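# Put one yellow sponge in each bench tote

## Task

Finish with exactly one yellow sponge inside each of the three totes on the bench, with no sponge sticking out past a tote's rim. Every yellow sponge not in a tote must rest on top of the low shelf, where the spares start. Do not shift or rotate the totes or the cartons stored beneath the bench. The robot must not tip over or be left leaning. Anything held in place only by the robot at the end does not count.

## Robot and tools

ROBOT. A TidyBot++: a wheeled base (0.54 m long, 0.50 m wide, 0.38 m tall) carrying one seven-joint arm with a two-finger gripper. The shoulder sits 0.12 m ahead of the base centre, 0.68 m off the floor. Cameras: base_camera (fixed on the base, facing forward) and wrist_camera (points wherever the hand points). At the start the arm is folded, hand down, reaching up to 0.08 m beyond the base front.

FRAMES. Base frame: origin on the floor below the base centre, x ahead, y to the left, z up. hand_pose is reported in it; it is the point between the finger pads, its z axis running out along the fingers and its y axis along the closing direction. The odometry frame is the base frame as it was when the scene began; heading is positive to the left, -3.142 to 3.142.

TOOL execute_actions. Arguments: actions (a list holding one action or none) and cameras (list of "base_camera", "wrist_camera" or "all"; omitted or null means all, [] means none). An action may contain:
- base: exactly one key, each a relative offset from where the base last measured itself, not a pose. translate_m: metres straight ahead (negative backs up), -2 to 2. strafe_m: metres sideways, left positive, -2 to 2. rotate_rad: radians turned in place, counter-clockwise from above positive, -6.3 to 6.3.
- joints: absolute targets by name, in radians. joint_1_rad (whole arm about vertical; positive is clockwise from above, opposite to rotate_rad), joint_2_rad shoulder -2.249 to 2.249, joint_3_rad (upper-arm twist, any angle), joint_4_rad elbow -2.579 to 2.579, joint_5_rad (forearm twist, any angle), joint_6_rad wrist -2.099 to 2.099, joint_7_rad (hand twist; hand down, positive is counter-clockwise from above, at 1.57 the fingers open left/right). gripper_pos is a unitless 0 (open, about 85 mm gap) to 1 (closed, squeezing about 100 N per finger). Unbounded joints take the shorter way; send under half a turn per step to go further. Joints left out may keep driving toward earlier targets.
- speeds: optional caps for this action only: translate_m and strafe_m 0.05 to 0.5 m/s, rotate_rad 0.1 to 1.57 rad/s (the top is the default). A slow cap on a long base move can get the call refused.
Unknown keys or out-of-range values cause a refusal with no motion.

ARM GEOMETRY. Upper arm 0.42 m, forearm 0.31 m, hand 0.31 m. With joint_1_rad = 0, joint_3_rad = 3.14, joint_5_rad = 0 the arm moves in the base's x-z plane. Tilt from vertical (forward positive): upper arm = j2, forearm = j2 - j4, hand = j2 - j4 - j6. Add length x sin(tilt) for reach ahead of the shoulder and length x cos(tilt) for height above it. A downward-pointing hand reaches at most about 0.94 m high, only near the base.

OTHER TOOLS. wait: seconds, 0 to 10; nothing new is commanded, returns state and images. zoom_image: camera ("base_camera" or "wrist_camera") and region [x0, y0, x1, y1] in pixels from the top-left of that camera's latest full image, at most 504 x 504. read_manual: optional section, only "licences"; moves nothing. finished_scene: scene (integer 1 or 2) closes the current scene irreversibly and reports success; call it only when the goal is met and stable.

RESULT LINES. base_status and joint_status tell how each commanded motion ended: "done"; "off_target" (stopped away from target, may still push); "contact_stop"/"time_out" (target dropped, holding in place). A base "done" only means the wheels turned the full amount; a blocked base can report it after stopping short. "joint command not followed" with a "cause:" line means the self-collision check blocked all arm targets (the gripper still acts); such targets may be retried later. on_its_own reports motions not commanded in that call. base_odometry counts wheel turns, so slip and drift (several cm, several degrees over many moves) go unseen. base_tilt is in degrees, positive for leaning forward or right, with about 1 degree of fixed bias. motor_effort is a percentage of maximum, peak in brackets, noisy. joint_positions include gripper_pos; gripper "off_target" when closing means something is held. Motor temperatures list one value per arm joint; MOTOR HOT appears from 60 °C and an OVER-TEMPERATURE FAULT at 75 °C, after which joints show "limit_stop_at_motor_heat" and must be resent. "ARM HIT" means a hard impact with the base or the arm itself. A torque fault freezes the arm and gripper for 10 s and skips the rest of the call while the base keeps going. If a stop is reported, later calls in that same reply are skipped.

ACCURACY. Friction and load leave the hand a cm or two off, more when stretched or carrying; correct by sending last command + (wanted - read) to each joint, but never command a loaded joint to its read angle. Trust images over hand_pose.

AVOID. Dropping or slamming sponges, pushing the totes or cartons, driving while the arm is snagged on something high (tipping risk), sideways force on a raised hand, ramming the base into obstacles, and long holds of heavy loads that heat the motors.

Each tool is called by a JSON object that holds its "name" and its "arguments".

## Session

{"name": "execute_actions", "arguments": {"actions": []}}

Scene clock: 0.00 s.
Motor temperatures (°C, as the motors report them): [34 33 32 36 42 39 44]
base_odometry: x=+0.000 y=+0.000 heading=+0.000 (m, m, rad; odometry frame)
base_tilt: forward=-0.1 right=+0.2 (deg)
base_status: not commanded
joint_positions: joint_1_rad=+0.029 joint_2_rad=-0.377 joint_3_rad=+3.103 joint_4_rad=-2.518 joint_5_rad=+0.012 joint_6_rad=-0.929 joint_7_rad=+1.595 gripper_pos=+0.000
joint_status: not commanded
motor_effort: joint_1_rad=+1 joint_2_rad=+1 joint_3_rad=+1 joint_4_rad=+14 joint_5_rad=+1 joint_6_rad=+0 joint_7_rad=+0 (%)
hand_pose: x=+0.2507 y=-0.0021 z=+0.5927 quat_wxyz=(+0.012, +0.999, +0.019, +0.035) (m; base frame)
pictures: base_camera, wrist_camera
Images, in order (width x height): base_camera 644x364, wrist_camera 644x476.

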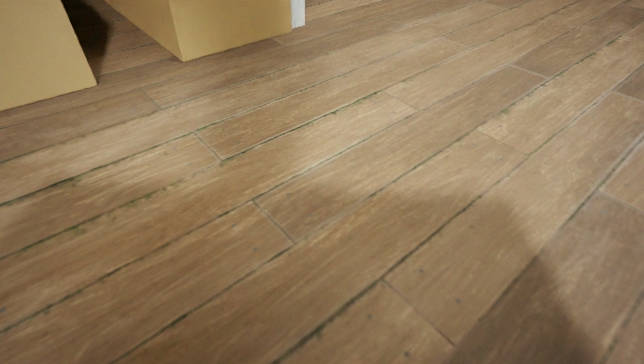

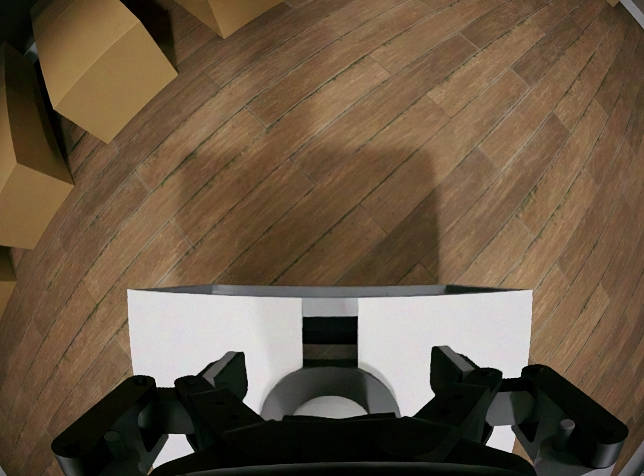

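{"name": "execute_actions", "arguments": {"actions": [{"joints":{"joint_6_rad":0.2,"joint_1_rad":-0.7}}], "cameras": ["wrist_camera"]}}

{"name": "execute_actions", "arguments": {"actions": [{"joints":{"joint_1_rad":0.9}}], "cameras": ["wrist_camera"]}}

Scene clock: 8.27 s.
Motor temperatures (°C, as the motors report them): [34 33 32 36 42 39 44]
base_odometry: x=+0.000 y=+0.000 heading=+0.000 (m, m, rad; odometry frame)
base_tilt: forward=-0.1 right=+0.2 (deg)
base_status: not commanded
joint_positions: joint_1_rad=-0.678 joint_2_rad=-0.377 joint_3_rad=+3.103 joint_4_rad=-2.518 joint_5_rad=+0.012 joint_6_rad=+0.181 joint_7_rad=+1.595 gripper_pos=+0.000
joint_status: all done
motor_effort: joint_1_rad=+1(0) joint_2_rad=-4(3) joint_3_rad=+1(1) joint_4_rad=+18(18) joint_5_rad=+1(1) joint_6_rad=+8(8) joint_7_rad=+0(0) (%)
hand_pose: x=+0.4172 y=+0.2626 z=+0.7847 quat_wxyz=(-0.180, +0.771, +0.308, +0.527) (m; base frame)
pictures: wrist_camera
Images, in order (width x height): wrist_camera 644x476.

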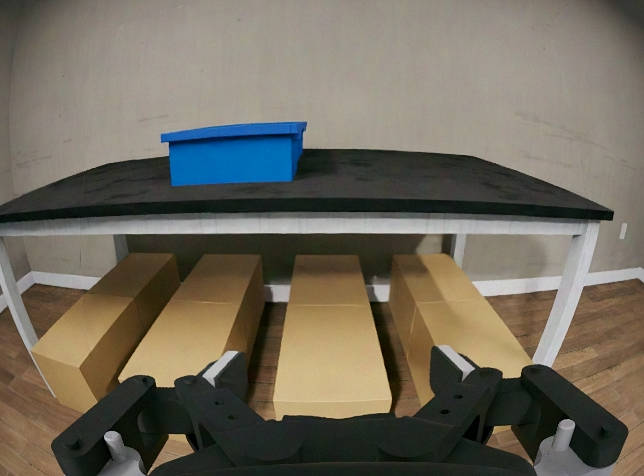

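Scene clock: 11.07 s.
Motor temperatures (°C, as the motors report them): [34 33 32 36 42 39 44]
base_odometry: x=+0.000 y=+0.000 heading=+0.000 (m, m, rad; odometry frame)
base_tilt: forward=-0.1 right=+0.2 (deg)
base_status: not commanded
joint_positions: joint_1_rad=+0.878 joint_2_rad=-0.377 joint_3_rad=+3.103 joint_4_rad=-2.518 joint_5_rad=+0.012 joint_6_rad=+0.181 joint_7_rad=+1.595 gripper_pos=+0.000
joint_status: all done
motor_effort: joint_1_rad=+0(0) joint_2_rad=-3(4) joint_3_rad=+1(1) joint_4_rad=+18(17) joint_5_rad=+1(1) joint_6_rad=+8(8) joint_7_rad=+1(1) (%)
hand_pose: x=+0.3862 y=-0.2942 z=+0.7847 quat_wxyz=(+0.241, +0.766, -0.321, +0.502) (m; base frame)
pictures: wrist_camera
Images, in order (width x height): wrist_camera 644x476.

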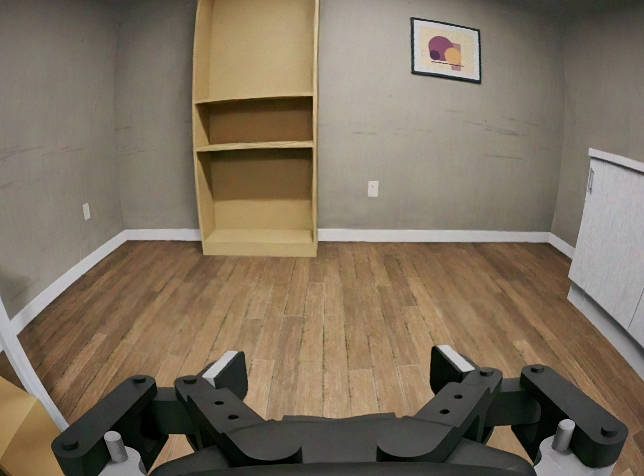

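{"name": "execute_actions", "arguments": {"actions": [{"joints":{"joint_1_rad":2.5}}], "cameras": ["wrist_camera"]}}

{"name": "execute_actions", "arguments": {"actions": [{"joints":{"joint_1_rad":4.1}}], "cameras": ["wrist_camera"]}}

{"name": "execute_actions", "arguments": {"actions": [{"joints":{"joint_1_rad":5.0}}], "cameras": ["wrist_camera"]}}

Scene clock: 17.97 s.
Motor temperatures (°C, as the motors report them): [34 33 32 36 42 39 44]
base_odometry: x=+0.000 y=+0.000 heading=+0.000 (m, m, rad; odometry frame)
base_tilt: forward=-0.3 right=+0.2 (deg)
base_status: not commanded
joint_positions: joint_1_rad=+2.478 joint_2_rad=-0.377 joint_3_rad=+3.103 joint_4_rad=-2.518 joint_5_rad=+0.012 joint_6_rad=+0.181 joint_7_rad=+1.595 gripper_pos=+0.000
joint_status: all done
motor_effort: joint_1_rad=+1(0) joint_2_rad=-5(4) joint_3_rad=+1(1) joint_4_rad=+18(17) joint_5_rad=+1(1) joint_6_rad=+8(8) joint_7_rad=+0(0) (%)
hand_pose: x=-0.1829 y=-0.2585 z=+0.7847 quat_wxyz=(+0.528, +0.303, -0.774, +0.176) (m; base frame)
pictures: wrist_camera
Images, in order (width x height): wrist_camera 644x476.

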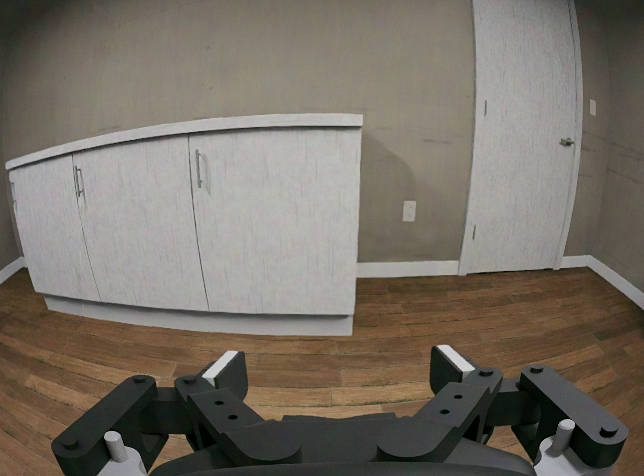

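Scene clock: 20.77 s.
Motor temperatures (°C, as the motors report them): [34 33 32 36 42 39 44]
base_odometry: x=+0.000 y=+0.000 heading=+0.000 (m, m, rad; odometry frame)
base_tilt: forward=-0.2 right=+0.2 (deg)
base_status: not commanded
joint_positions: joint_1_rad=+4.078 joint_2_rad=-0.377 joint_3_rad=+3.103 joint_4_rad=-2.518 joint_5_rad=+0.012 joint_6_rad=+0.181 joint_7_rad=+1.595 gripper_pos=+0.000
joint_status: all done
motor_effort: joint_1_rad=+1(1) joint_2_rad=-4(4) joint_3_rad=+1(1) joint_4_rad=+18(18) joint_5_rad=+1(1) joint_6_rad=+8(8) joint_7_rad=+0(0) (%)
hand_pose: x=-0.1306 y=+0.3093 z=+0.7847 quat_wxyz=(+0.494, -0.344, -0.756, -0.256) (m; base frame)
pictures: wrist_camera
Images, in order (width x height): wrist_camera 644x476.

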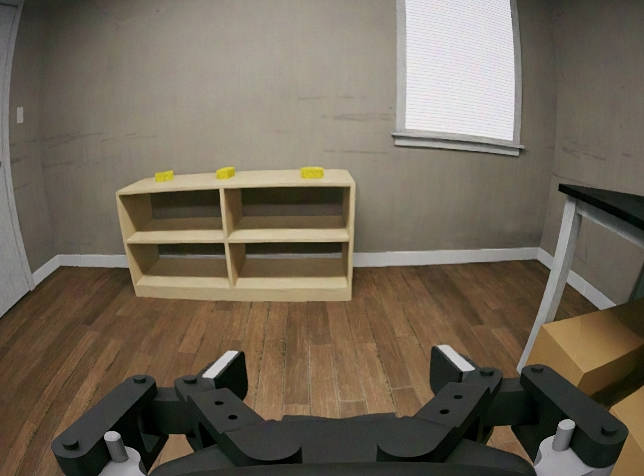

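Scene clock: 22.93 s.
Motor temperatures (°C, as the motors report them): [34 33 32 36 42 39 44]
base_odometry: x=+0.000 y=+0.000 heading=+0.000 (m, m, rad; odometry frame)
base_tilt: forward=-0.1 right=+0.2 (deg)
base_status: not commanded
joint_positions: joint_1_rad=+4.978 joint_2_rad=-0.377 joint_3_rad=+3.103 joint_4_rad=-2.518 joint_5_rad=+0.012 joint_6_rad=+0.181 joint_7_rad=+1.595 gripper_pos=+0.000
joint_status: all done
motor_effort: joint_1_rad=+1(1) joint_2_rad=-4(4) joint_3_rad=+1(1) joint_4_rad=+18(18) joint_5_rad=+1(1) joint_6_rad=+8(8) joint_7_rad=-1(0) (%)
hand_pose: x=+0.2061 y=+0.3877 z=+0.7847 quat_wxyz=(+0.334, -0.638, -0.532, -0.445) (m; base frame)
pictures: wrist_camera
Images, in order (width x height): wrist_camera 644x476.

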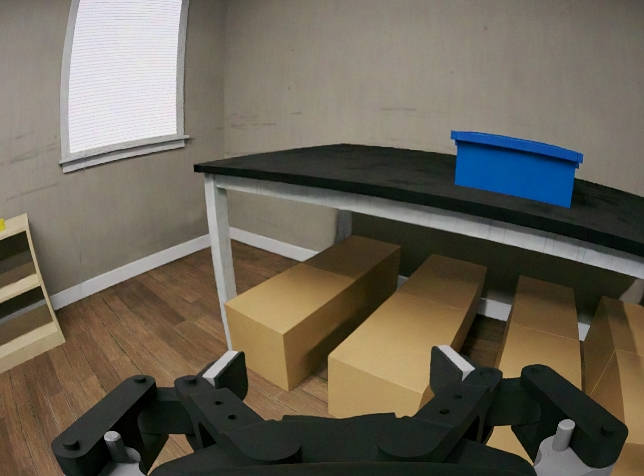

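{"name": "execute_actions", "arguments": {"actions": [{"joints":{"joint_1_rad":5.55,"joint_2_rad":-0.2,"joint_4_rad":-1.5,"joint_6_rad":-0.9}}], "cameras": ["wrist_camera"]}}

Scene clock: 30.47 s.
Motor temperatures (°C, as the motors report them): [34 33 32 36 42 39 44]
base_odometry: x=+0.000 y=+0.000 heading=+0.000 (m, m, rad; odometry frame)
base_tilt: forward=-0.2 right=+0.2 (deg)
base_status: not commanded
joint_positions: joint_1_rad=+5.526 joint_2_rad=-0.225 joint_3_rad=+3.103 joint_4_rad=-1.514 joint_5_rad=+0.012 joint_6_rad=-0.876 joint_7_rad=+1.595 gripper_pos=+0.000
joint_status: all done
motor_effort: joint_1_rad=+1(1) joint_2_rad=-11(10) joint_3_rad=+1(1) joint_4_rad=+19(19) joint_5_rad=+1(2) joint_6_rad=+7(8) joint_7_rad=+0(0) (%)
hand_pose: x=+0.4444 y=+0.3327 z=+1.0050 quat_wxyz=(+0.167, -0.809, -0.354, -0.438) (m; base frame)
pictures: wrist_camera
Images, in order (width x height): wrist_camera 644x476.

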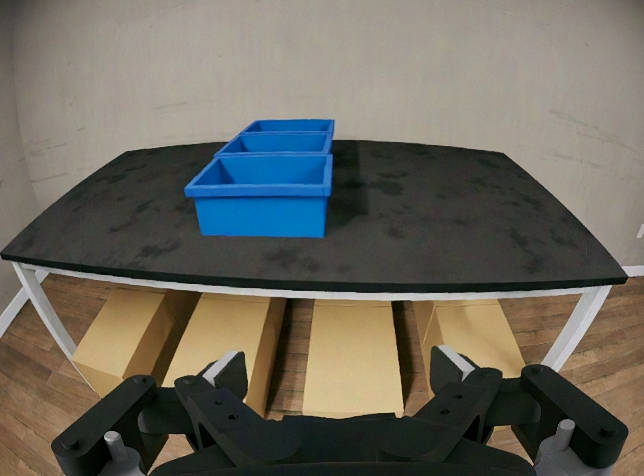

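{"name": "execute_actions", "arguments": {"actions": [{"base":{"rotate_rad":2.3},"joints":{"joint_1_rad":6.28,"joint_2_rad":-0.377,"joint_4_rad":-2.2,"joint_6_rad":-0.3}}]}}

Scene clock: 45.30 s.
Motor temperatures (°C, as the motors report them): [34 33 32 36 42 39 44]
base_odometry: x=+0.000 y=+0.000 heading=+2.299 (m, m, rad; odometry frame)
base_tilt: forward=-0.3 right=+0.2 (deg)
base_status: done
joint_positions: joint_1_rad=+6.256 joint_2_rad=-0.352 joint_3_rad=+3.104 joint_4_rad=-2.183 joint_5_rad=+0.012 joint_6_rad=-0.322 joint_7_rad=+1.595 gripper_pos=+0.000
joint_status: all done
motor_effort: joint_1_rad=+0(1) joint_2_rad=-6(12) joint_3_rad=+1(2) joint_4_rad=+19(20) joint_5_rad=+1(1) joint_6_rad=+7(7) joint_7_rad=+0(0) (%)
hand_pose: x=+0.5362 y=+0.0285 z=+0.8240 quat_wxyz=(-0.001, -0.879, -0.046, -0.474) (m; base frame)
pictures: base_camera, wrist_camera
Images, in order (width x height): base_camera 644x364, wrist_camera 644x476.

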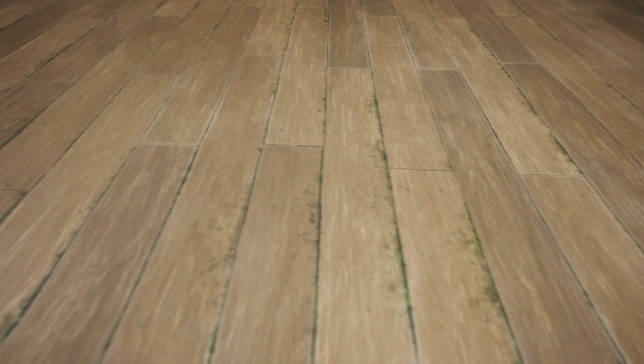

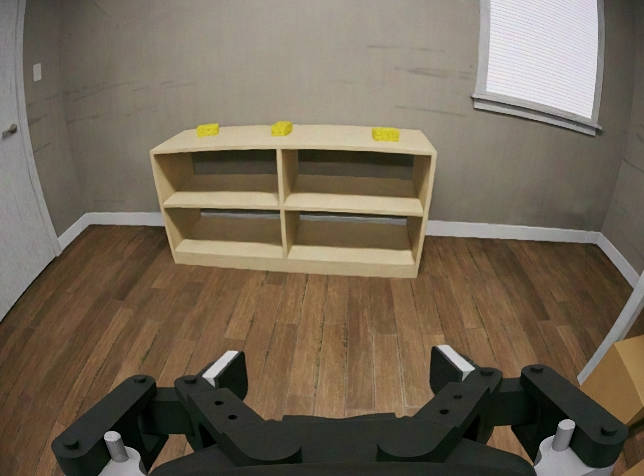

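{"name": "execute_actions", "arguments": {"actions": [{"base":{"translate_m":0.7}}]}}

Scene clock: 52.27 s.
Motor temperatures (°C, as the motors report them): [34 33 32 36 42 39 44]
base_odometry: x=-0.467 y=+0.522 heading=+2.300 (m, m, rad; odometry frame)
base_tilt: forward=-0.2 right=+0.2 (deg)
base_status: done
joint_positions: joint_1_rad=+6.256 joint_2_rad=-0.362 joint_3_rad=+3.104 joint_4_rad=-2.186 joint_5_rad=+0.012 joint_6_rad=-0.320 joint_7_rad=+1.595 gripper_pos=+0.000
joint_status: not commanded
motor_effort: joint_1_rad=+1(1) joint_2_rad=-6(9) joint_3_rad=+1(1) joint_4_rad=+19(20) joint_5_rad=+1(1) joint_6_rad=+7(7) joint_7_rad=-1(0) (%)
hand_pose: x=+0.5345 y=+0.0282 z=+0.8273 quat_wxyz=(-0.001, -0.877, -0.046, -0.478) (m; base frame)
pictures: base_camera, wrist_camera
Images, in order (width x height): base_camera 644x364, wrist_camera 644x476.

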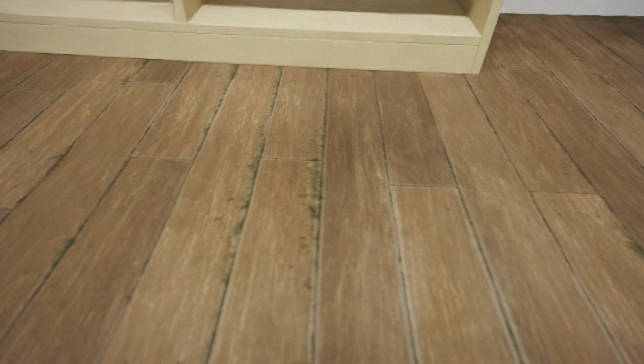

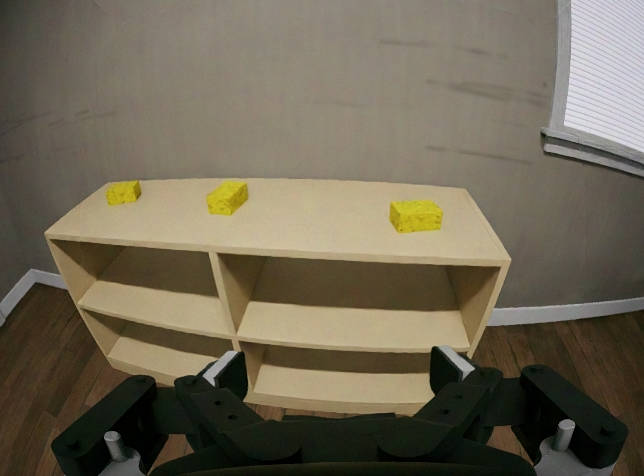

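{"name": "execute_actions", "arguments": {"actions": [{"base":{"strafe_m":-0.23},"joints":{"joint_2_rad":0.40,"joint_4_rad":-0.85,"joint_6_rad":-1.85}}], "cameras": []}}

{"name": "execute_actions", "arguments": {"actions": [{"base":{"translate_m":0.4}}]}}

Scene clock: 68.00 s.
Motor temperatures (°C, as the motors report them): [34 33 32 36 42 39 44]
base_odometry: x=-0.296 y=+0.675 heading=+2.301 (m, m, rad; odometry frame)
base_tilt: forward=-0.2 right=+0.2 (deg)
base_status: done
joint_positions: joint_1_rad=+6.261 joint_2_rad=+0.379 joint_3_rad=+3.105 joint_4_rad=-0.866 joint_5_rad=+0.012 joint_6_rad=-1.827 joint_7_rad=+1.595 gripper_pos=+0.000
joint_status: all done
motor_effort: joint_1_rad=+1(0) joint_2_rad=-27(28) joint_3_rad=-1(3) joint_4_rad=+15(20) joint_5_rad=+1(2) joint_6_rad=+0(7) joint_7_rad=+0(1) (%)
hand_pose: x=+0.5931 y=+0.0217 z=+0.8631 quat_wxyz=(+0.001, -0.999, -0.038, -0.035) (m; base frame)
pictures: none
No camera images: the call's "cameras" was empty. Leave "cameras" out to get every camera's image.

Scene clock: 70.17 s.
Motor temperatures (°C, as the motors report them): [34 33 32 36 42 39 44]
base_odometry: x=-0.562 y=+0.974 heading=+2.300 (m, m, rad; odometry frame)
base_tilt: forward=-0.2 right=+0.1 (deg)
base_status: done
joint_positions: joint_1_rad=+6.261 joint_2_rad=+0.393 joint_3_rad=+3.105 joint_4_rad=-0.864 joint_5_rad=+0.012 joint_6_rad=-1.830 joint_7_rad=+1.595 gripper_pos=+0.000
joint_status: not commanded
motor_effort: joint_1_rad=+1(1) joint_2_rad=-27(30) joint_3_rad=+0(0) joint_4_rad=+15(16) joint_5_rad=+1(1) joint_6_rad=+0(1) joint_7_rad=+0(0) (%)
hand_pose: x=+0.5954 y=+0.0216 z=+0.8569 quat_wxyz=(+0.001, -0.999, -0.038, -0.027) (m; base frame)
pictures: base_camera, wrist_camera
Images, in order (width x height): base_camera 644x364, wrist_camera 644x476.

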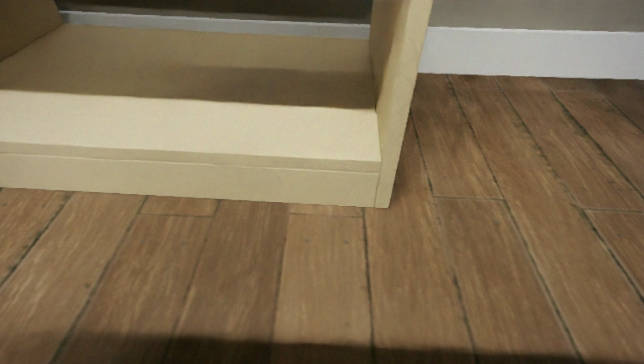

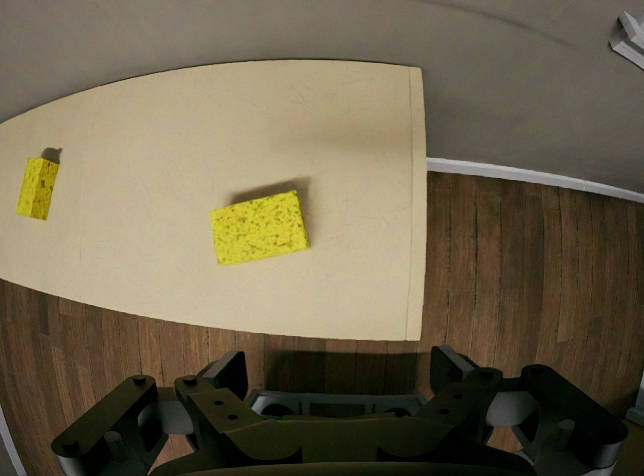

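{"name": "execute_actions", "arguments": {"actions": [{"base":{"strafe_m":0.07},"joints":{"joint_7_rad":0.235}}], "cameras": []}}

{"name": "execute_actions", "arguments": {"actions": [{"base":{"translate_m":0.1},"joints":{"joint_2_rad":0.36,"joint_4_rad":-1.35,"joint_6_rad":-1.45}}]}}

Scene clock: 85.87 s.
Motor temperatures (°C, as the motors report them): [34 34 32 36 42 39 44]
base_odometry: x=-0.615 y=+0.927 heading=+2.300 (m, m, rad; odometry frame)
base_tilt: forward=-0.2 right=+0.3 (deg)
base_status: done
joint_positions: joint_1_rad=+6.266 joint_2_rad=+0.393 joint_3_rad=+3.103 joint_4_rad=-0.863 joint_5_rad=+0.012 joint_6_rad=-1.830 joint_7_rad=+0.258 gripper_pos=+0.000
joint_status: all done
motor_effort: joint_1_rad=+1(4) joint_2_rad=-27(29) joint_3_rad=+0(1) joint_4_rad=+15(15) joint_5_rad=+1(2) joint_6_rad=+0(0) joint_7_rad=+0(1) (%)
hand_pose: x=+0.5955 y=+0.0202 z=+0.8570 quat_wxyz=(+0.018, -0.807, +0.590, -0.020) (m; base frame)
pictures: none
No camera images: the call's "cameras" was empty. Leave "cameras" out to get every camera's image.

Scene clock: 87.57 s.
Motor temperatures (°C, as the motors report them): [34 34 32 36 42 39 44]
base_odometry: x=-0.681 y=+1.001 heading=+2.300 (m, m, rad; odometry frame)
base_tilt: forward=-0.2 right=+0.2 (deg)
base_status: done
joint_positions: joint_1_rad=+6.266 joint_2_rad=+0.384 joint_3_rad=+3.103 joint_4_rad=-1.336 joint_5_rad=+0.012 joint_6_rad=-1.474 joint_7_rad=+0.258 gripper_pos=+0.000
joint_status: all done
motor_effort: joint_1_rad=+1(1) joint_2_rad=-27(31) joint_3_rad=+0(1) joint_4_rad=+15(16) joint_5_rad=+1(1) joint_6_rad=-1(0) joint_7_rad=+0(0) (%)
hand_pose: x=+0.5706 y=+0.0209 z=+0.7146 quat_wxyz=(-0.015, -0.808, +0.588, +0.021) (m; base frame)
pictures: base_camera, wrist_camera
Images, in order (width x height): base_camera 644x364, wrist_camera 644x476.

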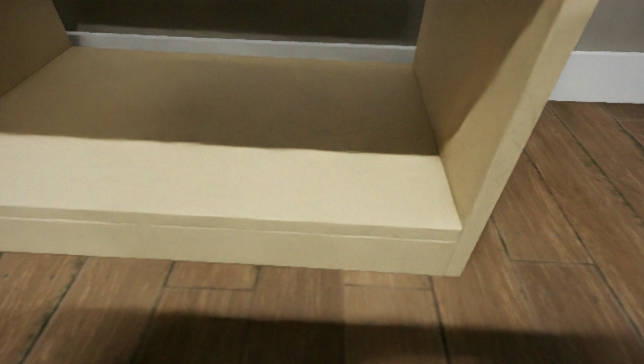

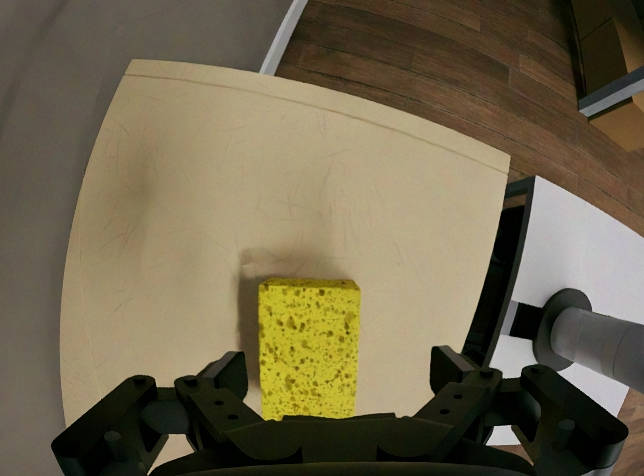

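{"name": "execute_actions", "arguments": {"actions": [{"base":{"translate_m":0.015},"joints":{"joint_2_rad":0.394,"joint_4_rad":-1.545,"joint_6_rad":-1.2}}], "cameras": ["wrist_camera"]}}

Scene clock: 93.10 s.
Motor temperatures (°C, as the motors report them): [34 34 32 36 42 39 44]
base_odometry: x=-0.692 y=+1.013 heading=+2.301 (m, m, rad; odometry frame)
base_tilt: forward=-0.2 right=+0.2 (deg)
base_status: done
joint_positions: joint_1_rad=+6.266 joint_2_rad=+0.382 joint_3_rad=+3.103 joint_4_rad=-1.533 joint_5_rad=+0.012 joint_6_rad=-1.222 joint_7_rad=+0.258 gripper_pos=+0.000
joint_status: all done
motor_effort: joint_1_rad=+1(3) joint_2_rad=-27(29) joint_3_rad=+0(1) joint_4_rad=+14(15) joint_5_rad=+2(2) joint_6_rad=-1(1) joint_7_rad=+0(0) (%)
hand_pose: x=+0.5723 y=+0.0221 z=+0.6552 quat_wxyz=(+0.003, -0.809, +0.587, -0.001) (m; base frame)
pictures: wrist_camera
Images, in order (width x height): wrist_camera 644x476.

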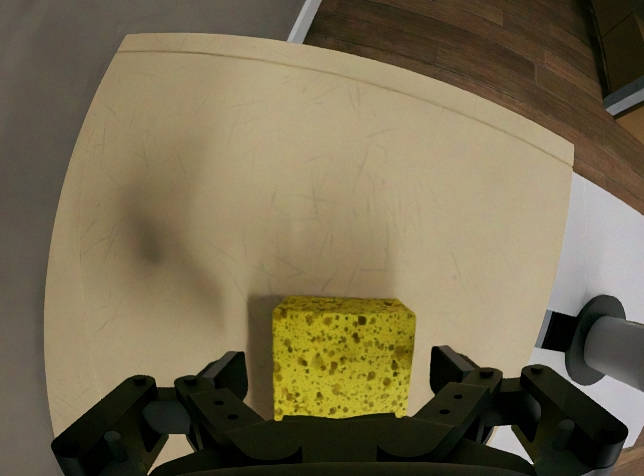

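{"name": "execute_actions", "arguments": {"actions": [{"joints":{"joint_2_rad":0.427,"joint_4_rad":-1.595,"joint_6_rad":-1.125}}], "cameras": ["wrist_camera"]}}

{"name": "execute_actions", "arguments": {"actions": [{"joints":{"gripper_pos":1}}], "cameras": ["wrist_camera"]}}

Scene clock: 98.77 s.
Motor temperatures (°C, as the motors report them): [34 34 32 36 42 39 44]
base_odometry: x=-0.692 y=+1.013 heading=+2.301 (m, m, rad; odometry frame)
base_tilt: forward=-0.1 right=+0.2 (deg)
base_status: not commanded
joint_positions: joint_1_rad=+6.266 joint_2_rad=+0.412 joint_3_rad=+3.103 joint_4_rad=-1.584 joint_5_rad=+0.012 joint_6_rad=-1.146 joint_7_rad=+0.258 gripper_pos=+0.000
joint_status: all done
motor_effort: joint_1_rad=+1(1) joint_2_rad=-27(29) joint_3_rad=+0(0) joint_4_rad=+14(15) joint_5_rad=+1(1) joint_6_rad=-1(1) joint_7_rad=+0(0) (%)
hand_pose: x=+0.5729 y=+0.0225 z=+0.6270 quat_wxyz=(+0.002, -0.810, +0.587, +0.001) (m; base frame)
pictures: wrist_camera
Images, in order (width x height): wrist_camera 644x476.

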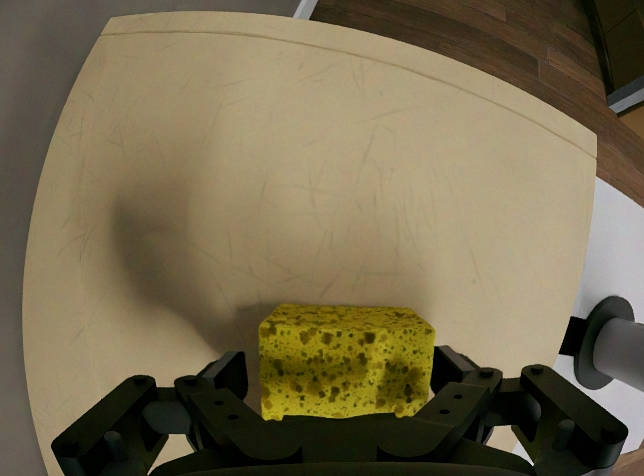

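Scene clock: 99.87 s.
Motor temperatures (°C, as the motors report them): [34 34 32 36 42 39 44]
base_odometry: x=-0.692 y=+1.012 heading=+2.301 (m, m, rad; odometry frame)
base_tilt: forward=-0.3 right=+0.2 (deg)
base_status: not commanded
joint_positions: joint_1_rad=+6.266 joint_2_rad=+0.409 joint_3_rad=+3.103 joint_4_rad=-1.584 joint_5_rad=+0.012 joint_6_rad=-1.145 joint_7_rad=+0.258 gripper_pos=+0.388
joint_status: gripper_pos off_target (ended at +0.388, target +1.000)
motor_effort: joint_1_rad=+1(0) joint_2_rad=-20(27) joint_3_rad=+0(0) joint_4_rad=+9(14) joint_5_rad=+1(1) joint_6_rad=-1(2) joint_7_rad=+0(1) (%)
hand_pose: x=+0.5735 y=+0.0226 z=+0.6283 quat_wxyz=(+0.003, -0.810, +0.587, -0.001) (m; base frame)
pictures: wrist_camera
Images, in order (width x height): wrist_camera 644x476.

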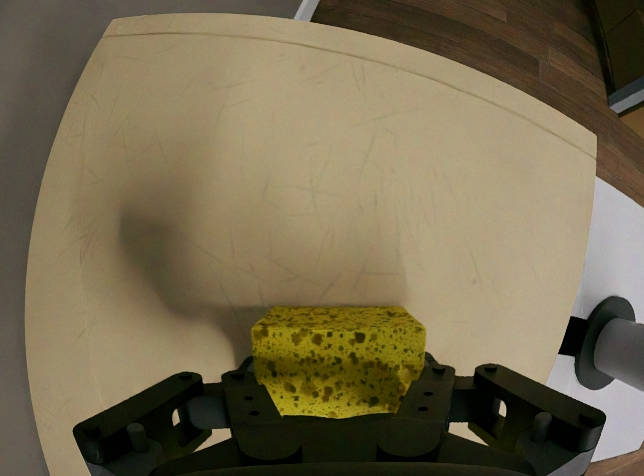

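{"name": "execute_actions", "arguments": {"actions": [{"joints":{"joint_2_rad":0.2,"joint_4_rad":-1.1,"joint_6_rad":-1.5}}], "cameras": []}}

{"name": "execute_actions", "arguments": {"actions": [{"base":{"rotate_rad":-1.57},"joints":{"joint_6_rad":-0.6,"joint_7_rad":1.595}}]}}

Scene clock: 110.67 s.
Motor temperatures (°C, as the motors report them): [34 34 32 36 42 39 44]
base_odometry: x=-0.692 y=+1.012 heading=+2.301 (m, m, rad; odometry frame)
base_tilt: forward=-0.1 right=+0.2 (deg)
base_status: not commanded
joint_positions: joint_1_rad=+6.266 joint_2_rad=+0.210 joint_3_rad=+3.103 joint_4_rad=-1.112 joint_5_rad=+0.012 joint_6_rad=-1.477 joint_7_rad=+0.258 gripper_pos=+0.388
joint_status: all done
motor_effort: joint_1_rad=+1(0) joint_2_rad=-23(31) joint_3_rad=+0(0) joint_4_rad=+17(16) joint_5_rad=+2(1) joint_6_rad=+3(2) joint_7_rad=+0(0) (%)
hand_pose: x=+0.6150 y=+0.0232 z=+0.8775 quat_wxyz=(+0.106, -0.796, +0.581, -0.133) (m; base frame)
pictures: none
No camera images: the call's "cameras" was empty. Leave "cameras" out to get every camera's image.

Scene clock: 113.17 s.
Motor temperatures (°C, as the motors report them): [34 34 32 36 42 39 44]
base_odometry: x=-0.692 y=+1.013 heading=+0.731 (m, m, rad; odometry frame)
base_tilt: forward=-0.2 right=+0.3 (deg)
base_status: done
joint_positions: joint_1_rad=+6.282 joint_2_rad=+0.210 joint_3_rad=+3.109 joint_4_rad=-1.111 joint_5_rad=+0.012 joint_6_rad=-0.607 joint_7_rad=+1.572 gripper_pos=+0.388
joint_status: all done
motor_effort: joint_1_rad=+1(4) joint_2_rad=-26(31) joint_3_rad=+0(3) joint_4_rad=+20(20) joint_5_rad=+1(2) joint_6_rad=+8(8) joint_7_rad=+0(1) (%)
hand_pose: x=+0.8025 y=+0.0190 z=+1.0625 quat_wxyz=(+0.006, -0.821, -0.014, -0.570) (m; base frame)
pictures: base_camera, wrist_camera
Images, in order (width x height): base_camera 644x364, wrist_camera 644x476.

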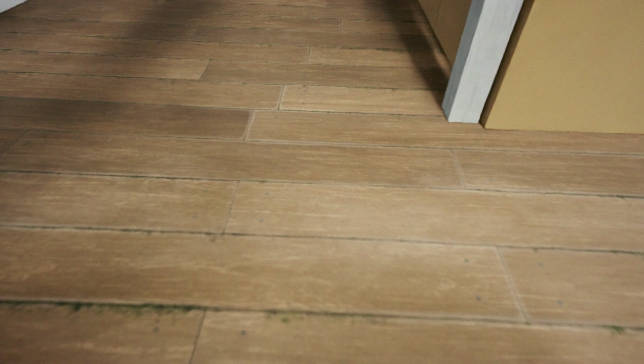

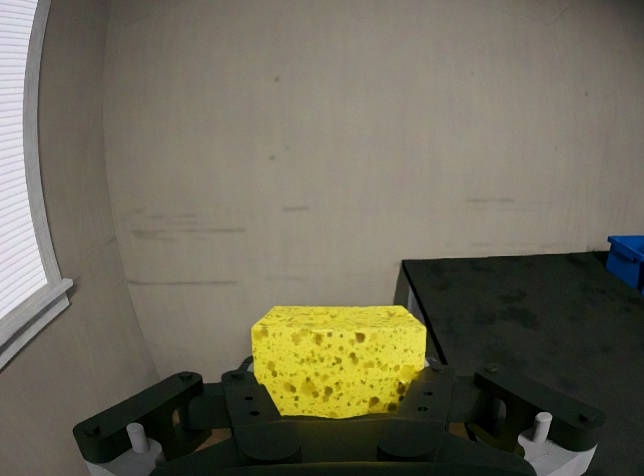

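{"name": "execute_actions", "arguments": {"actions": [{"base":{"strafe_m":0.12}}], "cameras": []}}

{"name": "execute_actions", "arguments": {"actions": [{"base":{"translate_m":0.9},"joints":{"joint_1_rad":1.57,"joint_2_rad":0.0,"joint_4_rad":-1.2,"joint_6_rad":-1.1}}]}}

Scene clock: 126.43 s.
Motor temperatures (°C, as the motors report them): [34 34 32 37 42 39 44]
base_odometry: x=-0.772 y=+1.102 heading=+0.730 (m, m, rad; odometry frame)
base_tilt: forward=-0.2 right=+0.1 (deg)
base_status: done
joint_positions: joint_1_rad=+6.280 joint_2_rad=+0.210 joint_3_rad=+3.102 joint_4_rad=-1.111 joint_5_rad=+0.012 joint_6_rad=-0.607 joint_7_rad=+1.572 gripper_pos=+0.388
joint_status: not commanded
motor_effort: joint_1_rad=+1(4) joint_2_rad=-26(28) joint_3_rad=+1(2) joint_4_rad=+20(20) joint_5_rad=+1(2) joint_6_rad=+8(8) joint_7_rad=+0(0) (%)
hand_pose: x=+0.8022 y=+0.0243 z=+1.0626 quat_wxyz=(+0.009, -0.821, -0.017, -0.570) (m; base frame)
pictures: none
No camera images: the call's "cameras" was empty. Leave "cameras" out to get every camera's image.

Scene clock: 129.60 s.
Motor temperatures (°C, as the motors report them): [34 34 32 37 42 39 44]
base_odometry: x=-0.101 y=+1.703 heading=+0.730 (m, m, rad; odometry frame)
base_tilt: forward=-0.1 right=+0.2 (deg)
base_status: done
joint_positions: joint_1_rad=+7.831 joint_2_rad=+0.025 joint_3_rad=+3.105 joint_4_rad=-1.183 joint_5_rad=+0.012 joint_6_rad=-1.077 joint_7_rad=+1.572 gripper_pos=+0.388
joint_status: all done
motor_effort: joint_1_rad=+1(3) joint_2_rad=-18(27) joint_3_rad=+0(1) joint_4_rad=+18(21) joint_5_rad=+1(1) joint_6_rad=+6(9) joint_7_rad=+1(1) (%)
hand_pose: x=+0.1487 y=-0.5385 z=+1.0102 quat_wxyz=(-0.289, -0.662, +0.623, -0.298) (m; base frame)
pictures: base_camera, wrist_camera
Images, in order (width x height): base_camera 644x364, wrist_camera 644x476.

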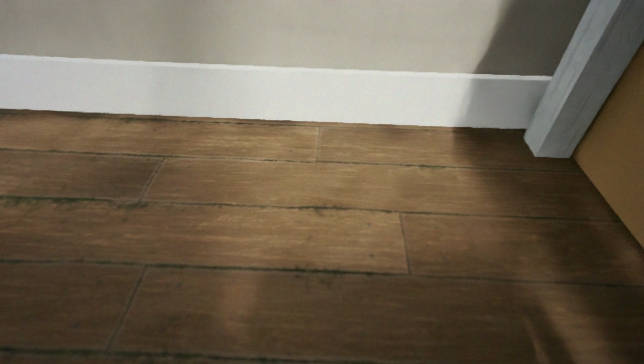

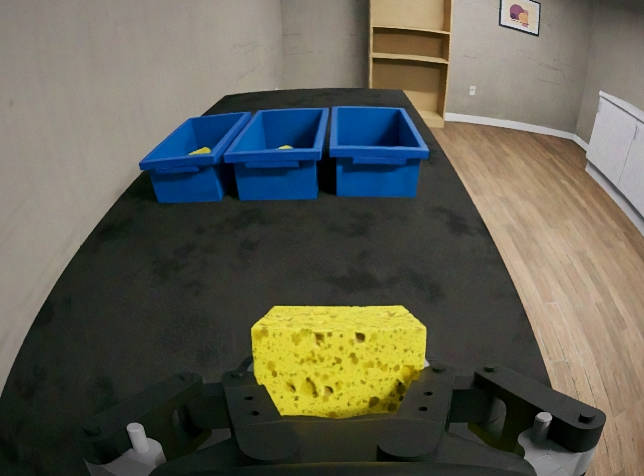

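{"name": "execute_actions", "arguments": {"actions": [{"base":{"translate_m":-0.55}}], "cameras": []}}

{"name": "execute_actions", "arguments": {"actions": [{"base":{"strafe_m":-1.24},"joints":{"joint_1_rad":0.0,"joint_6_rad":-1.5}}]}}

Scene clock: 155.03 s.
Motor temperatures (°C, as the motors report them): [34 34 32 37 42 39 44]
base_odometry: x=-0.512 y=+1.336 heading=+0.730 (m, m, rad; odometry frame)
base_tilt: forward=-0.3 right=+0.3 (deg)
base_status: done
joint_positions: joint_1_rad=+7.841 joint_2_rad=+0.021 joint_3_rad=+3.105 joint_4_rad=-1.187 joint_5_rad=+0.012 joint_6_rad=-1.080 joint_7_rad=+1.572 gripper_pos=+0.388
joint_status: not commanded
motor_effort: joint_1_rad=+1(3) joint_2_rad=-18(21) joint_3_rad=+1(2) joint_4_rad=+18(19) joint_5_rad=+1(2) joint_6_rad=+7(7) joint_7_rad=+0(0) (%)
hand_pose: x=+0.1432 y=-0.5362 z=+1.0099 quat_wxyz=(-0.290, -0.660, +0.627, -0.296) (m; base frame)
pictures: none
No camera images: the call's "cameras" was empty. Leave "cameras" out to get every camera's image.

Scene clock: 158.87 s.
Motor temperatures (°C, as the motors report them): [34 34 32 37 42 39 44]
base_odometry: x=+0.314 y=+0.411 heading=+0.729 (m, m, rad; odometry frame)
base_tilt: forward=-0.2 right=+0.3 (deg)
base_status: done
joint_positions: joint_1_rad=+6.304 joint_2_rad=+0.011 joint_3_rad=+3.105 joint_4_rad=-1.187 joint_5_rad=+0.012 joint_6_rad=-1.476 joint_7_rad=+1.572 gripper_pos=+0.388
joint_status: all done
motor_effort: joint_1_rad=+1(1) joint_2_rad=-16(20) joint_3_rad=+1(1) joint_4_rad=+17(19) joint_5_rad=+1(2) joint_6_rad=+4(7) joint_7_rad=+0(0) (%)
hand_pose: x=+0.5562 y=+0.0046 z=+0.9391 quat_wxyz=(-0.004, -0.973, -0.007, -0.232) (m; base frame)
pictures: base_camera, wrist_camera
Images, in order (width x height): base_camera 644x364, wrist_camera 644x476.

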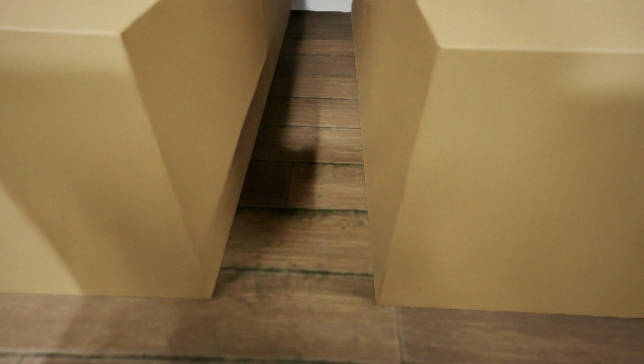

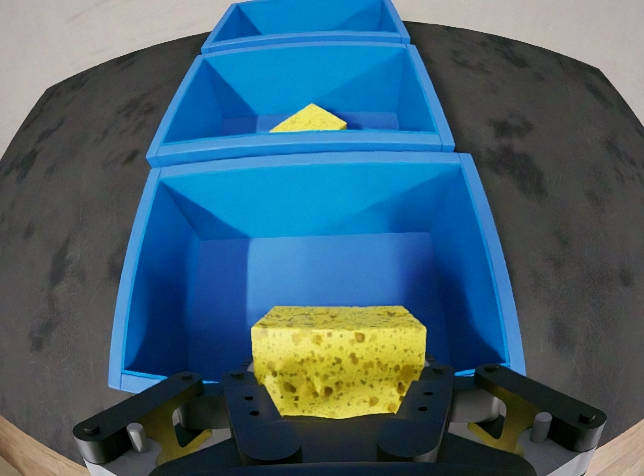

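{"name": "execute_actions", "arguments": {"actions": [{"joints":{"joint_2_rad":0.5,"joint_4_rad":-0.59,"joint_6_rad":-2.03}}], "cameras": ["wrist_camera"]}}

Scene clock: 167.37 s.
Motor temperatures (°C, as the motors report them): [34 34 32 37 42 39 44]
base_odometry: x=+0.314 y=+0.411 heading=+0.729 (m, m, rad; odometry frame)
base_tilt: forward=-0.2 right=+0.2 (deg)
base_status: not commanded
joint_positions: joint_1_rad=+6.303 joint_2_rad=+0.463 joint_3_rad=+3.105 joint_4_rad=-0.591 joint_5_rad=+0.012 joint_6_rad=-2.017 joint_7_rad=+1.572 gripper_pos=+0.388
joint_status: all done
motor_effort: joint_1_rad=+1(2) joint_2_rad=-25(26) joint_3_rad=+0(0) joint_4_rad=+12(17) joint_5_rad=+1(3) joint_6_rad=+2(4) joint_7_rad=+0(0) (%)
hand_pose: x=+0.6019 y=+0.0008 z=+0.9037 quat_wxyz=(+0.003, -0.999, -0.004, -0.036) (m; base frame)
pictures: wrist_camera
Images, in order (width x height): wrist_camera 644x476.

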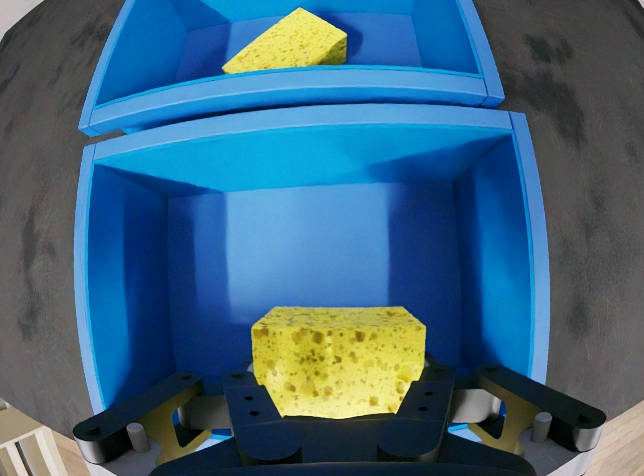

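{"name": "execute_actions", "arguments": {"actions": [{"joints":{"joint_2_rad":0.47,"joint_4_rad":-0.865,"joint_6_rad":-1.845}}], "cameras": ["wrist_camera"]}}

Scene clock: 172.90 s.
Motor temperatures (°C, as the motors report them): [34 34 32 37 42 39 44]
base_odometry: x=+0.314 y=+0.411 heading=+0.729 (m, m, rad; odometry frame)
base_tilt: forward=-0.2 right=+0.2 (deg)
base_status: not commanded
joint_positions: joint_1_rad=+6.303 joint_2_rad=+0.368 joint_3_rad=+3.105 joint_4_rad=-0.766 joint_5_rad=+0.013 joint_6_rad=-1.869 joint_7_rad=+1.572 gripper_pos=+0.388
joint_status: joint_2_rad off_target (ended at +0.368, target +0.470); joint_4_rad off_target (ended at -0.766, target -0.865); the others done
motor_effort: joint_1_rad=-3(3) joint_2_rad=-4(25) joint_3_rad=-2(2) joint_4_rad=+0(12) joint_5_rad=-2(2) joint_6_rad=+1(1) joint_7_rad=+0(1) (%)
hand_pose: x=+0.5981 y=+0.0017 z=+0.8992 quat_wxyz=(+0.001, -0.998, -0.005, -0.069) (m; base frame)
pictures: wrist_camera
Images, in order (width x height): wrist_camera 644x476.

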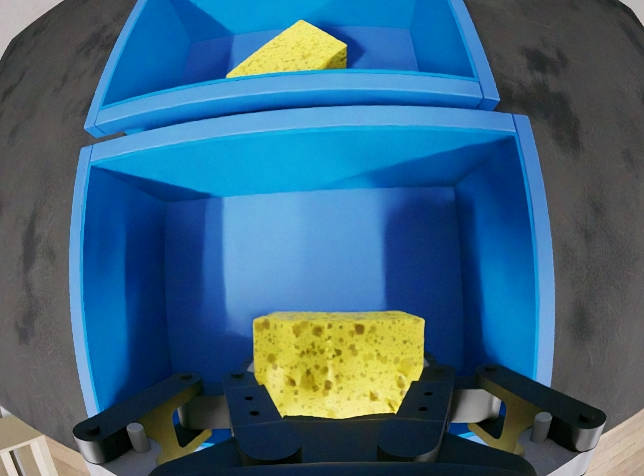

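{"name": "execute_actions", "arguments": {"actions": [{"joints":{"joint_2_rad":0.47,"joint_4_rad":-0.55,"joint_6_rad":-2.05}}], "cameras": []}}

{"name": "execute_actions", "arguments": {"actions": [{"base":{"translate_m":0.035},"joints":{"joint_7_rad":0.03}}], "cameras": ["wrist_camera"]}}

Scene clock: 179.13 s.
Motor temperatures (°C, as the motors report them): [34 34 32 37 42 39 44]
base_odometry: x=+0.314 y=+0.411 heading=+0.729 (m, m, rad; odometry frame)
base_tilt: forward=-0.1 right=+0.2 (deg)
base_status: not commanded
joint_positions: joint_1_rad=+6.302 joint_2_rad=+0.461 joint_3_rad=+3.105 joint_4_rad=-0.568 joint_5_rad=+0.013 joint_6_rad=-2.026 joint_7_rad=+1.572 gripper_pos=+0.388
joint_status: all done
motor_effort: joint_1_rad=+1(2) joint_2_rad=-29(30) joint_3_rad=+0(2) joint_4_rad=+14(14) joint_5_rad=+1(2) joint_6_rad=+0(4) joint_7_rad=-1(1) (%)
hand_pose: x=+0.6019 y=+0.0007 z=+0.9107 quat_wxyz=(+0.003, -0.999, -0.004, -0.043) (m; base frame)
pictures: none
No camera images: the call's "cameras" was empty. Leave "cameras" out to get every camera's image.

Scene clock: 180.90 s.
Motor temperatures (°C, as the motors report them): [34 34 32 37 42 39 44]
base_odometry: x=+0.341 y=+0.434 heading=+0.729 (m, m, rad; odometry frame)
base_tilt: forward=-0.2 right=+0.2 (deg)
base_status: done
joint_positions: joint_1_rad=+6.302 joint_2_rad=+0.469 joint_3_rad=+3.105 joint_4_rad=-0.566 joint_5_rad=+0.013 joint_6_rad=-2.028 joint_7_rad=+0.053 gripper_pos=+0.388
joint_status: all done
motor_effort: joint_1_rad=+0(0) joint_2_rad=-29(32) joint_3_rad=+0(0) joint_4_rad=+14(14) joint_5_rad=+1(1) joint_6_rad=+0(1) joint_7_rad=+0(1) (%)
hand_pose: x=+0.6033 y=+0.0007 z=+0.9076 quat_wxyz=(+0.029, -0.728, +0.685, -0.026) (m; base frame)
pictures: wrist_camera
Images, in order (width x height): wrist_camera 644x476.

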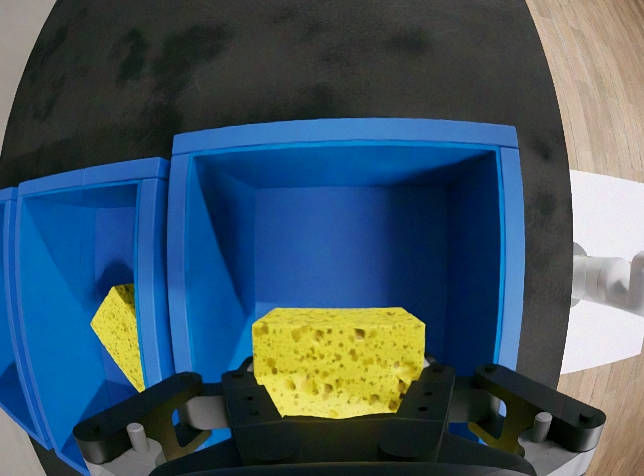

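{"name": "execute_actions", "arguments": {"actions": [{"joints":{"joint_2_rad":0.46,"joint_4_rad":-0.865,"joint_6_rad":-1.83}}], "cameras": ["wrist_camera"]}}

Scene clock: 186.10 s.
Motor temperatures (°C, as the motors report them): [34 34 32 37 42 39 44]
base_odometry: x=+0.341 y=+0.434 heading=+0.729 (m, m, rad; odometry frame)
base_tilt: forward=-0.2 right=+0.2 (deg)
base_status: not commanded
joint_positions: joint_1_rad=+6.302 joint_2_rad=+0.469 joint_3_rad=+3.105 joint_4_rad=-0.852 joint_5_rad=+0.013 joint_6_rad=-1.853 joint_7_rad=+0.053 gripper_pos=+0.388
joint_status: all done
motor_effort: joint_1_rad=+1(1) joint_2_rad=-30(32) joint_3_rad=+0(0) joint_4_rad=+15(15) joint_5_rad=+1(1) joint_6_rad=-1(1) joint_7_rad=+1(1) (%)
hand_pose: x=+0.6032 y=+0.0019 z=+0.8241 quat_wxyz=(-0.010, -0.729, +0.684, +0.013) (m; base frame)
pictures: wrist_camera
Images, in order (width x height): wrist_camera 644x476.

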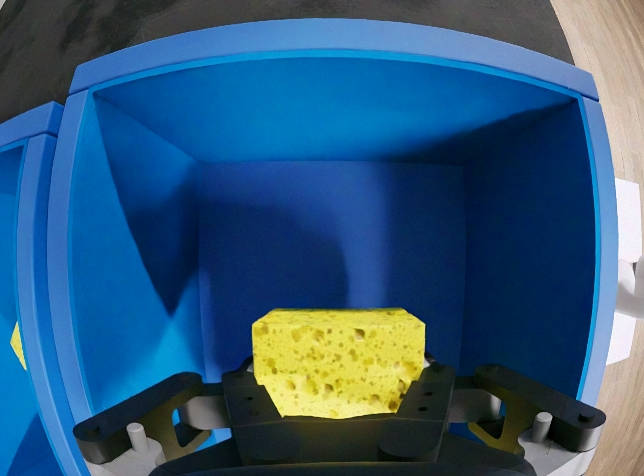

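{"name": "execute_actions", "arguments": {"actions": [{"joints":{"joint_2_rad":0.43,"joint_4_rad":-1.04,"joint_6_rad":-1.67}}], "cameras": []}}

{"name": "execute_actions", "arguments": {"actions": [{"joints":{"gripper_pos":0.15}}], "cameras": ["wrist_camera"]}}

{"name": "execute_actions", "arguments": {"actions": [{"joints":{"joint_2_rad":0.40,"joint_4_rad":-0.5,"joint_6_rad":-2.05}}], "cameras": ["wrist_camera"]}}

Scene clock: 193.60 s.
Motor temperatures (°C, as the motors report them): [34 34 32 37 42 39 44]
base_odometry: x=+0.341 y=+0.434 heading=+0.729 (m, m, rad; odometry frame)
base_tilt: forward=-0.2 right=+0.2 (deg)
base_status: not commanded
joint_positions: joint_1_rad=+6.302 joint_2_rad=+0.438 joint_3_rad=+3.105 joint_4_rad=-1.024 joint_5_rad=+0.013 joint_6_rad=-1.693 joint_7_rad=+0.053 gripper_pos=+0.388
joint_status: all done
motor_effort: joint_1_rad=+1(2) joint_2_rad=-29(31) joint_3_rad=+0(1) joint_4_rad=+15(15) joint_5_rad=+1(2) joint_6_rad=-1(1) joint_7_rad=+0(0) (%)
hand_pose: x=+0.6054 y=+0.0029 z=+0.7863 quat_wxyz=(-0.003, -0.730, +0.683, +0.006) (m; base frame)
pictures: none
No camera images: the call's "cameras" was empty. Leave "cameras" out to get every camera's image.

Scene clock: 194.63 s.
Motor temperatures (°C, as the motors report them): [34 34 32 37 42 39 44]
base_odometry: x=+0.341 y=+0.434 heading=+0.729 (m, m, rad; odometry frame)
base_tilt: forward=-0.1 right=+0.3 (deg)
base_status: not commanded
joint_positions: joint_1_rad=+6.302 joint_2_rad=+0.438 joint_3_rad=+3.105 joint_4_rad=-1.024 joint_5_rad=+0.013 joint_6_rad=-1.693 joint_7_rad=+0.053 gripper_pos=+0.150
joint_status: all done
motor_effort: joint_1_rad=+1(1) joint_2_rad=-30(29) joint_3_rad=+0(0) joint_4_rad=+15(15) joint_5_rad=+1(1) joint_6_rad=-1(1) joint_7_rad=-1(0) (%)
hand_pose: x=+0.6054 y=+0.0029 z=+0.7863 quat_wxyz=(-0.003, -0.730, +0.683, +0.006) (m; base frame)
pictures: wrist_camera
Images, in order (width x height): wrist_camera 644x476.

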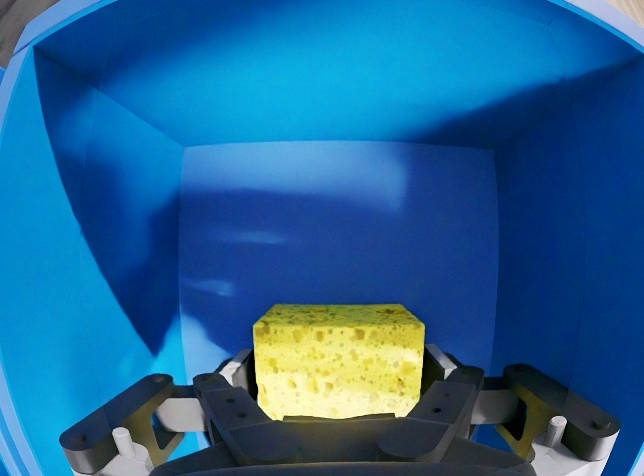

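Scene clock: 196.40 s.
Motor temperatures (°C, as the motors report them): [34 34 32 37 42 39 44]
base_odometry: x=+0.341 y=+0.434 heading=+0.729 (m, m, rad; odometry frame)
base_tilt: forward=-0.2 right=+0.2 (deg)
base_status: not commanded
joint_positions: joint_1_rad=+6.302 joint_2_rad=+0.416 joint_3_rad=+3.105 joint_4_rad=-0.513 joint_5_rad=+0.013 joint_6_rad=-2.027 joint_7_rad=+0.053 gripper_pos=+0.150
joint_status: all done
motor_effort: joint_1_rad=+1(0) joint_2_rad=-26(31) joint_3_rad=+0(0) joint_4_rad=+13(16) joint_5_rad=+1(1) joint_6_rad=+1(1) joint_7_rad=+0(0) (%)
hand_pose: x=+0.5979 y=+0.0010 z=+0.9489 quat_wxyz=(+0.065, -0.725, +0.683, -0.065) (m; base frame)
pictures: wrist_camera
Images, in order (width x height): wrist_camera 644x476.

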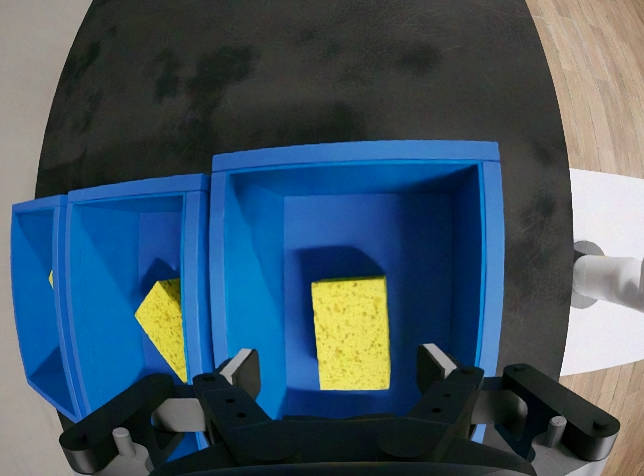

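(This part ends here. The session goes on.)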